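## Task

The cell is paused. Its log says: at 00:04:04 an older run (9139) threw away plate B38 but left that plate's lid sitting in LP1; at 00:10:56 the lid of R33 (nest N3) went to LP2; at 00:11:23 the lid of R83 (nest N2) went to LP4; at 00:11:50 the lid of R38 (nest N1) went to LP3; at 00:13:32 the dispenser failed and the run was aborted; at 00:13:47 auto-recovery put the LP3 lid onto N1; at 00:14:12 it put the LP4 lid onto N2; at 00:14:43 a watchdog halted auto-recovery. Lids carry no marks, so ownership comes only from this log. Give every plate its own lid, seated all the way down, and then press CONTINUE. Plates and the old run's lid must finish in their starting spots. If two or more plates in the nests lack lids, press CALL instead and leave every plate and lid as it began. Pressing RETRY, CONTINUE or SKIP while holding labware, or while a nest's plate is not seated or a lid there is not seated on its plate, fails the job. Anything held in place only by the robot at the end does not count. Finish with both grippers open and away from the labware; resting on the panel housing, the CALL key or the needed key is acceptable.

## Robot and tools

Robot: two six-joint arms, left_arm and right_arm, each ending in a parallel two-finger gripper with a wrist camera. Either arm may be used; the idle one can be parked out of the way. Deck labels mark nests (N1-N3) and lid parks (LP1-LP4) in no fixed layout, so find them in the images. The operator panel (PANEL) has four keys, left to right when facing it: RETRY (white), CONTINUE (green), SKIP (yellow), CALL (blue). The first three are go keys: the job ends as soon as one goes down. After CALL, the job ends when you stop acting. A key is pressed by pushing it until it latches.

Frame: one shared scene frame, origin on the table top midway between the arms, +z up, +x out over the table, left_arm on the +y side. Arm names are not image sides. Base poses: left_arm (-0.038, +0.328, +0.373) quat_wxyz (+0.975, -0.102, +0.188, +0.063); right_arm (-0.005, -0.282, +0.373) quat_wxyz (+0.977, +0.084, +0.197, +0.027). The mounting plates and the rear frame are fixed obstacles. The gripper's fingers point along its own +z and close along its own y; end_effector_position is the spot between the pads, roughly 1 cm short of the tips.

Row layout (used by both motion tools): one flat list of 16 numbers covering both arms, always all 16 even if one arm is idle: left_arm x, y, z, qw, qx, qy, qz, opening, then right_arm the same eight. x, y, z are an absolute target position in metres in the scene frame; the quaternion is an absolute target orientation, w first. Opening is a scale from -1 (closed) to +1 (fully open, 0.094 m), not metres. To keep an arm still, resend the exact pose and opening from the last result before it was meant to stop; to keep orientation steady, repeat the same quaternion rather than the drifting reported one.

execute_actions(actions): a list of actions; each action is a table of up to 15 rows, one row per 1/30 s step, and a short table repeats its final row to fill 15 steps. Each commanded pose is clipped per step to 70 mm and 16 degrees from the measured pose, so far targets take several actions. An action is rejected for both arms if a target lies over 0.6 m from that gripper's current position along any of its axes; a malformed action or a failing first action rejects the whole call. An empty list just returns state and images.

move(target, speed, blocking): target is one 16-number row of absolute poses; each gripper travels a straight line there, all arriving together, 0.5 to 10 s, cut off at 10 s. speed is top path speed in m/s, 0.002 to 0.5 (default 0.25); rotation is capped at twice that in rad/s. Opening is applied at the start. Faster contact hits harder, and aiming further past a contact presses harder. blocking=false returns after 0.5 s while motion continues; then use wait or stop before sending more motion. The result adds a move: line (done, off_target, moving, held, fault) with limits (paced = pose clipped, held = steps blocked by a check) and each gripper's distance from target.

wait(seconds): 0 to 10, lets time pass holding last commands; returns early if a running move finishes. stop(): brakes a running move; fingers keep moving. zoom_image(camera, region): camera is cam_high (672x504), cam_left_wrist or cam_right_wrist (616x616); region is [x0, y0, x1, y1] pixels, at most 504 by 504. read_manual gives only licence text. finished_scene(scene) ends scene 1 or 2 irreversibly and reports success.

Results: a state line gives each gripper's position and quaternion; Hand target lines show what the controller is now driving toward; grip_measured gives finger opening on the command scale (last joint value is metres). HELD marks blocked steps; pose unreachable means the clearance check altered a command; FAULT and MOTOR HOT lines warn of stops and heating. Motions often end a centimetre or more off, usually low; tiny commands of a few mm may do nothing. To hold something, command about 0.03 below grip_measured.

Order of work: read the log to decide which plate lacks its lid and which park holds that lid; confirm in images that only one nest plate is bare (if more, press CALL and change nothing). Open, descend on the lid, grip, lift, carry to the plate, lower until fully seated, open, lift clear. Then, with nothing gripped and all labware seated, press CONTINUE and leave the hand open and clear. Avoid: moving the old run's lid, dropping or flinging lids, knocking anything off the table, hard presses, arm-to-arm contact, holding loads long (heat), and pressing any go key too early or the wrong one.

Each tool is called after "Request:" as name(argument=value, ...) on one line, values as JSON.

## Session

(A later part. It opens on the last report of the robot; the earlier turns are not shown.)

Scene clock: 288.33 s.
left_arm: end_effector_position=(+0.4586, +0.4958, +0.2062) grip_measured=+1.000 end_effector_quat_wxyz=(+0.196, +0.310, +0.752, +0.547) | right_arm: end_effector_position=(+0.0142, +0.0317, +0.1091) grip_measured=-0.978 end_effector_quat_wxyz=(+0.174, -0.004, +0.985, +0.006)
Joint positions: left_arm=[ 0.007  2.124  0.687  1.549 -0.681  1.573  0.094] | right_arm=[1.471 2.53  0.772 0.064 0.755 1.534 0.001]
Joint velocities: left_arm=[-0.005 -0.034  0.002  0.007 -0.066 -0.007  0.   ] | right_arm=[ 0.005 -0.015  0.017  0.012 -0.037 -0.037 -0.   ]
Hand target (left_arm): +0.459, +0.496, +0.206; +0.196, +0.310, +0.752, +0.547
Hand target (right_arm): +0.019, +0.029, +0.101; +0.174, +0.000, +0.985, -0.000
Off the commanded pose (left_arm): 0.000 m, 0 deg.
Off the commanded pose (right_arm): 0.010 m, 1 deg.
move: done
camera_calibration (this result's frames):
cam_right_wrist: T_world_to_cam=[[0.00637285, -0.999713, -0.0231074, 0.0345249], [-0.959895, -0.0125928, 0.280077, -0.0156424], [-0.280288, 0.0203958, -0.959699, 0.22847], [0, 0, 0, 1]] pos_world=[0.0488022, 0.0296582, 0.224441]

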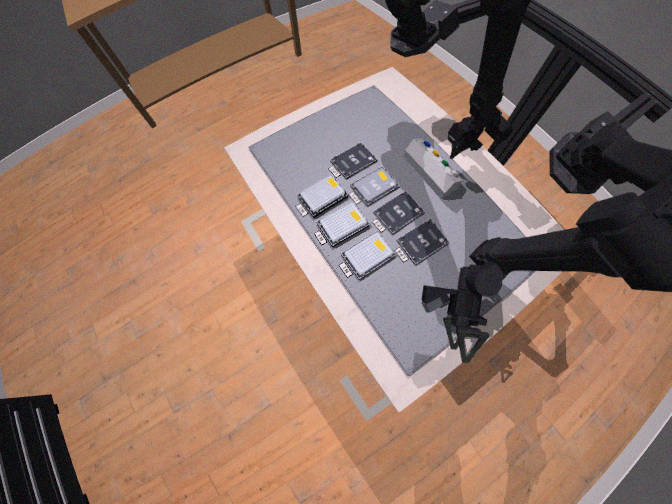

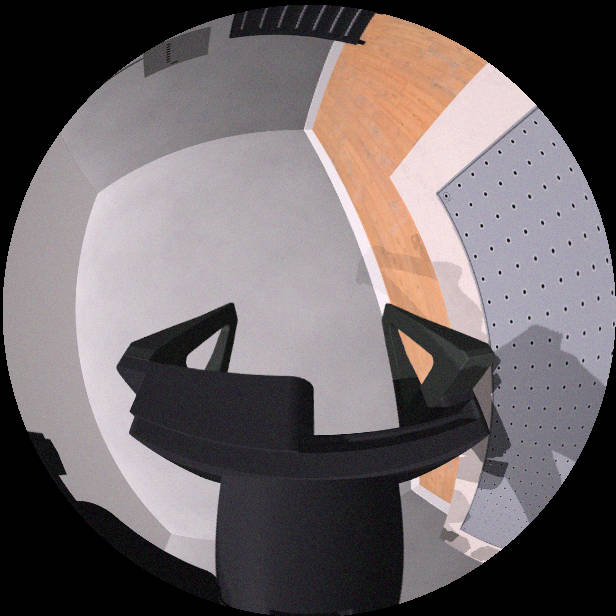

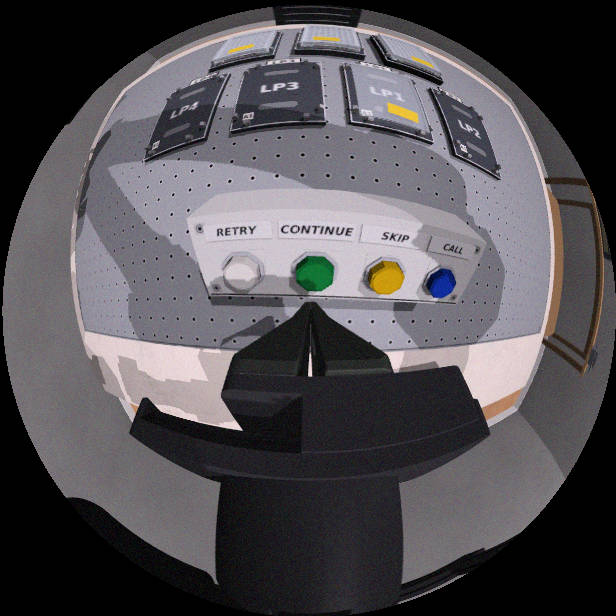

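Request:
move(target=[0.4586,0.4958,0.2062,0.196,0.310,0.752,0.547,1, 0.031,0.0265,0.090,0.174,0,0.985,0,-1], speed=0.03)

Request:
zoom_image(camera="cam_right_wrist", region=[200, 180, 420, 340])

Scene clock: 297.13 s.
left_arm: end_effector_position=(+0.4586, +0.4958, +0.2062) grip_measured=+1.000 end_effector_quat_wxyz=(+0.196, +0.310, +0.752, +0.547) | right_arm: end_effector_position=(+0.0271, +0.0331, +0.0984) grip_measured=-0.978 end_effector_quat_wxyz=(+0.174, -0.001, +0.985, +0.009)
Joint positions: left_arm=[ 0.007  2.124  0.687  1.549 -0.681  1.573  0.094] | right_arm=[1.416 2.546 0.772 0.137 0.76  1.462 0.001]
Joint velocities: left_arm=[-0.005 -0.005 -0.007  0.007  0.066  0.022  0.   ] | right_arm=[-0.005 -0.005 -0.017  0.007 -0.051 -0.037  0.   ]
Hand target (left_arm): +0.459, +0.496, +0.206; +0.196, +0.310, +0.752, +0.547
Hand target (right_arm): +0.031, +0.027, +0.091; +0.174, +0.000, +0.985, -0.001
Off the commanded pose (left_arm): 0.000 m, 0 deg.
Off the commanded pose (right_arm): 0.011 m, 1 deg.
move: off_target (right_arm)
camera_calibration (this result's frames):
cam_right_wrist: T_world_to_cam=[[0.00113854, -0.99959, -0.0286127, 0.0362262], [-0.96004, -0.00910012, 0.279713, -0.000326477], [-0.279859, 0.0271509, -0.959657, 0.221602], [0, 0, 0, 1]] pos_world=[0.0616625, 0.0301917, 0.213789]

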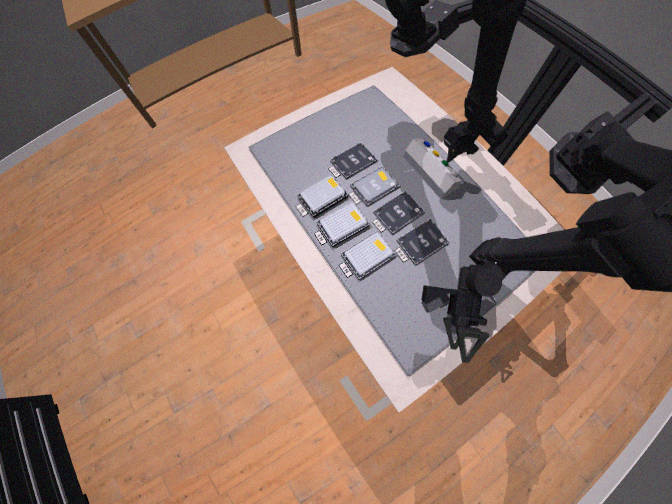

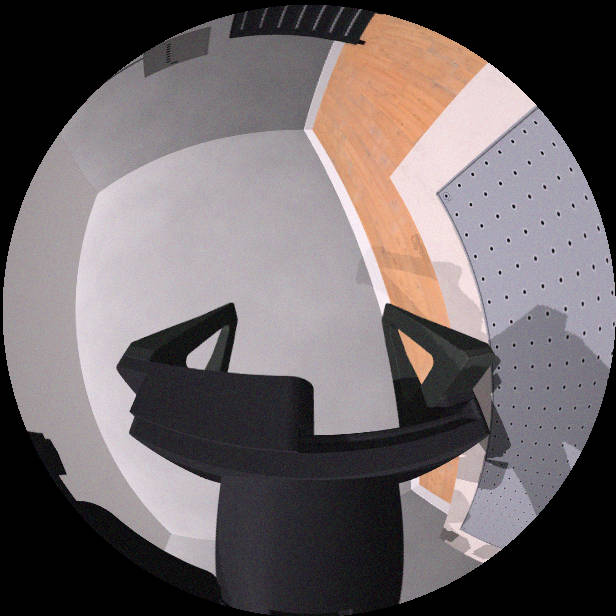

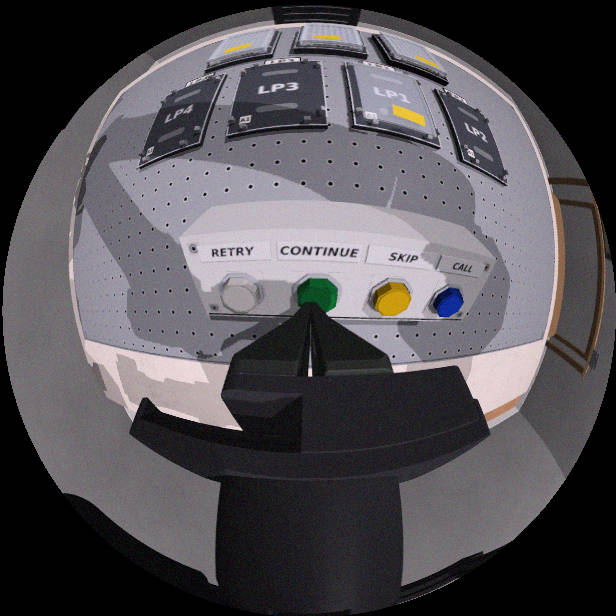

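Region (200, 180, 420, 340) of cam_right_wrist's 616x616 image, scaled by 2.291, with more detail than that image has; it fills the top 367 rows of this view, and the rest is white.

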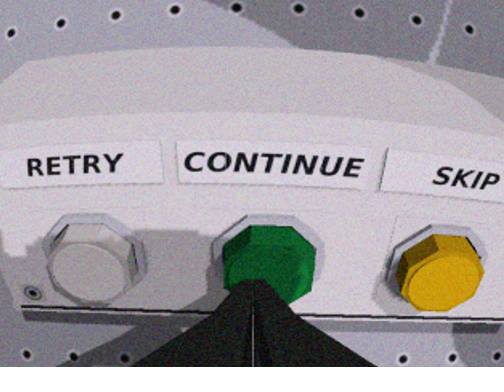

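Request:
move(target=[0.4586,0.4958,0.2062,0.196,0.310,0.752,0.547,1, 0.0345,0.023,0.080,0.174,0,0.985,0,-1], speed=0.02)

Request:
zoom_image(camera="cam_right_wrist", region=[200, 180, 420, 340])

Scene clock: 304.57 s.
left_arm: end_effector_position=(+0.4586, +0.4958, +0.2062) grip_measured=+1.000 end_effector_quat_wxyz=(+0.196, +0.310, +0.752, +0.547) | right_arm: end_effector_position=(+0.0289, +0.0343, +0.0931) grip_measured=-0.978 end_effector_quat_wxyz=(+0.176, -0.006, +0.984, +0.014)
Joint positions: left_arm=[ 0.007  2.124  0.687  1.549 -0.681  1.573  0.094] | right_arm=[1.405 2.562 0.772 0.182 0.763 1.426 0.001]
Joint velocities: left_arm=[-0.015 -0.005  0.002 -0.002  0.037  0.022  0.   ] | right_arm=[-0.005  0.005  0.002  0.002 -0.037 -0.007  0.   ]
Hand target (left_arm): +0.459, +0.496, +0.206; +0.196, +0.310, +0.752, +0.547
Hand target (right_arm): +0.034, +0.023, +0.081; +0.174, +0.000, +0.985, -0.001
Off the commanded pose (left_arm): 0.000 m, 0 deg.
Off the commanded pose (right_arm): 0.018 m, 2 deg.
move: off_target (right_arm)
camera_calibration (this result's frames):
cam_right_wrist: T_world_to_cam=[[0.012325, -0.999209, -0.0378058, 0.0378003], [-0.960925, -0.022292, 0.275911, 0.00372827], [-0.276536, 0.0329279, -0.960439, 0.216708], [0, 0, 0, 1]] pos_world=[0.0630441, 0.0307178, 0.208535]

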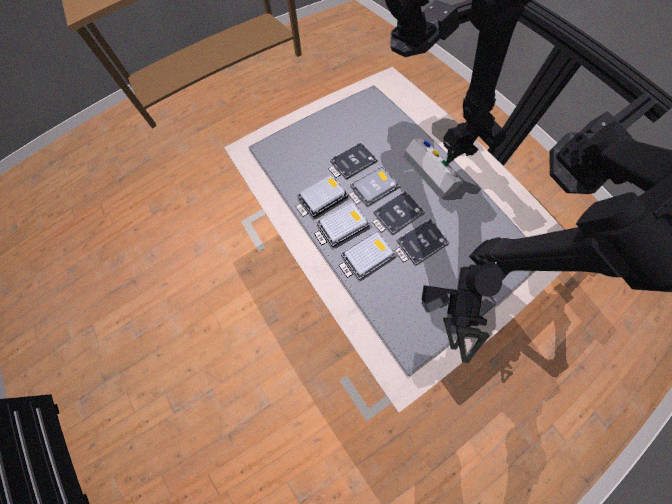

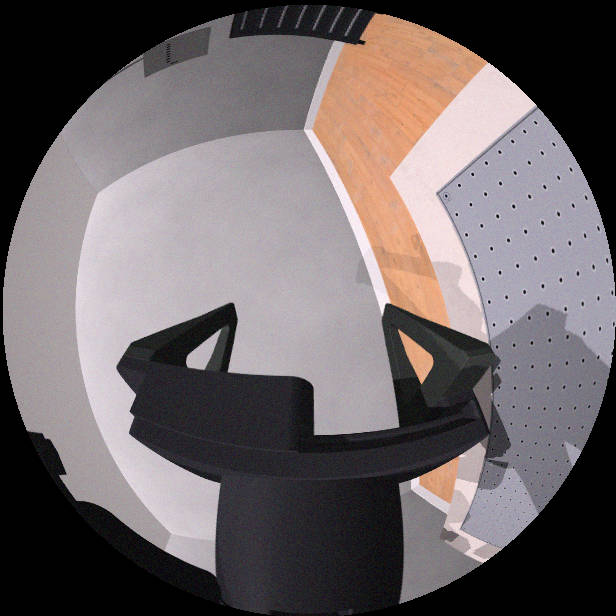

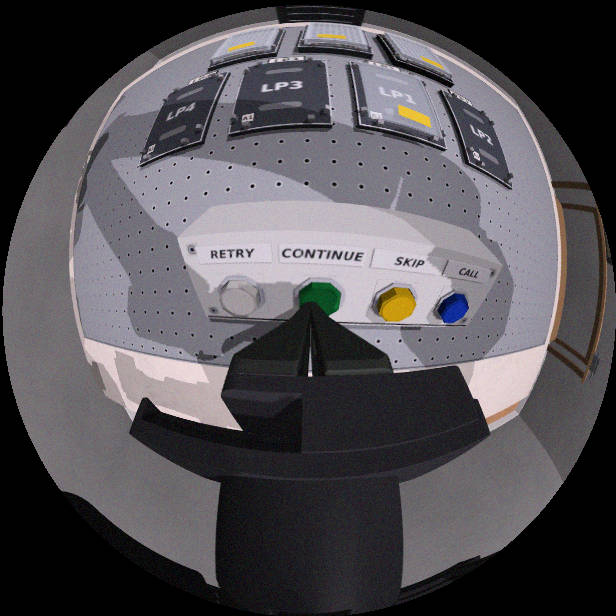

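Region (200, 180, 420, 340) of cam_right_wrist's 616x616 image, scaled by 2.291, with more detail than that image has; it fills the top 367 rows of this view, and the rest is white.

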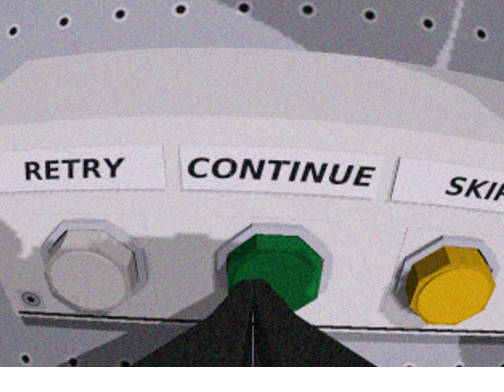

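Request:
move(target=[0.4586,0.4958,0.2062,0.196,0.310,0.752,0.547,1, 0.039,0.021,0.072,0.174,0,0.985,0,-1], speed=0.02)

Request:
zoom_image(camera="cam_right_wrist", region=[200, 180, 420, 340])

Scene clock: 309.33 s.
left_arm: end_effector_position=(+0.4586, +0.4958, +0.2062) grip_measured=+1.000 end_effector_quat_wxyz=(+0.196, +0.310, +0.752, +0.547) | right_arm: end_effector_position=(+0.0298, +0.0349, +0.0913) grip_measured=-0.978 end_effector_quat_wxyz=(+0.176, -0.009, +0.984, +0.018)
Joint positions: left_arm=[ 0.007  2.124  0.687  1.549 -0.681  1.573  0.094] | right_arm=[1.399 2.567 0.77  0.207 0.763 1.405 0.001]
Joint velocities: left_arm=[-0.005 -0.005 -0.017  0.002 -0.007  0.051  0.   ] | right_arm=[ 0.005  0.005 -0.007 -0.002 -0.022 -0.007  0.   ]
move: unfinished (the scene ended)
camera_calibration (this result's frames):
cam_right_wrist: T_world_to_cam=[[0.0207871, -0.99883, -0.0436568, 0.0385731], [-0.960945, -0.0320133, 0.274883, 0.00552024], [-0.275959, 0.0362377, -0.960486, 0.215098], [0, 0, 0, 1]] pos_world=[0.063861, 0.0309101, 0.206765]
The task's run has ended: the event that ends the task has happened. This ends this scene only. If you have not yet called finished_scene for this scene, call it to go on to the next scene.

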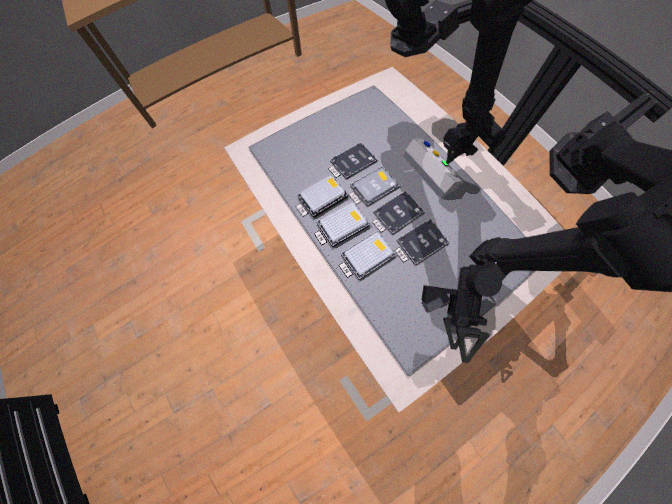

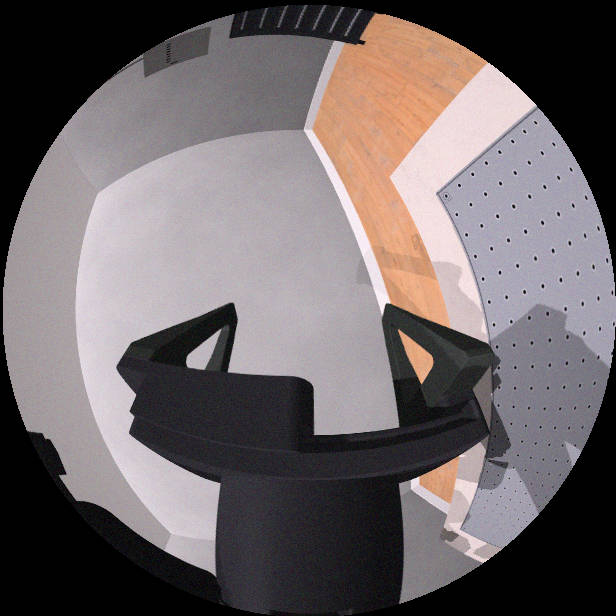

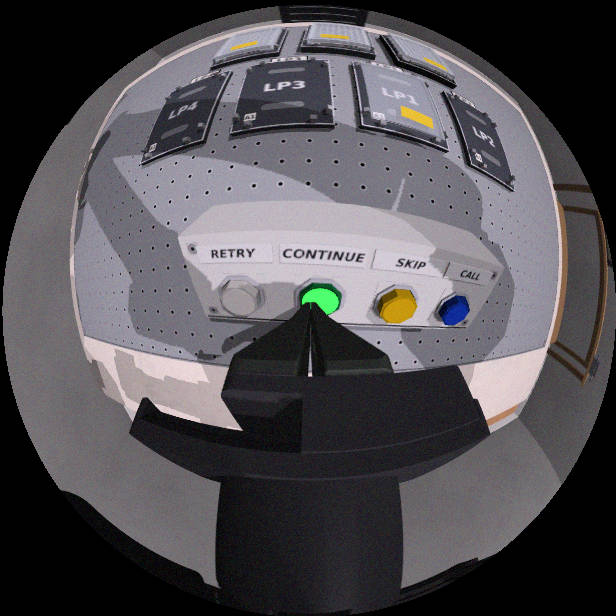

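This scene is finished. If you have not yet called finished_scene for this scene, call it to go on to the next scene.

Request:
finished_scene(scene=1)

The scene is finished: the task was done.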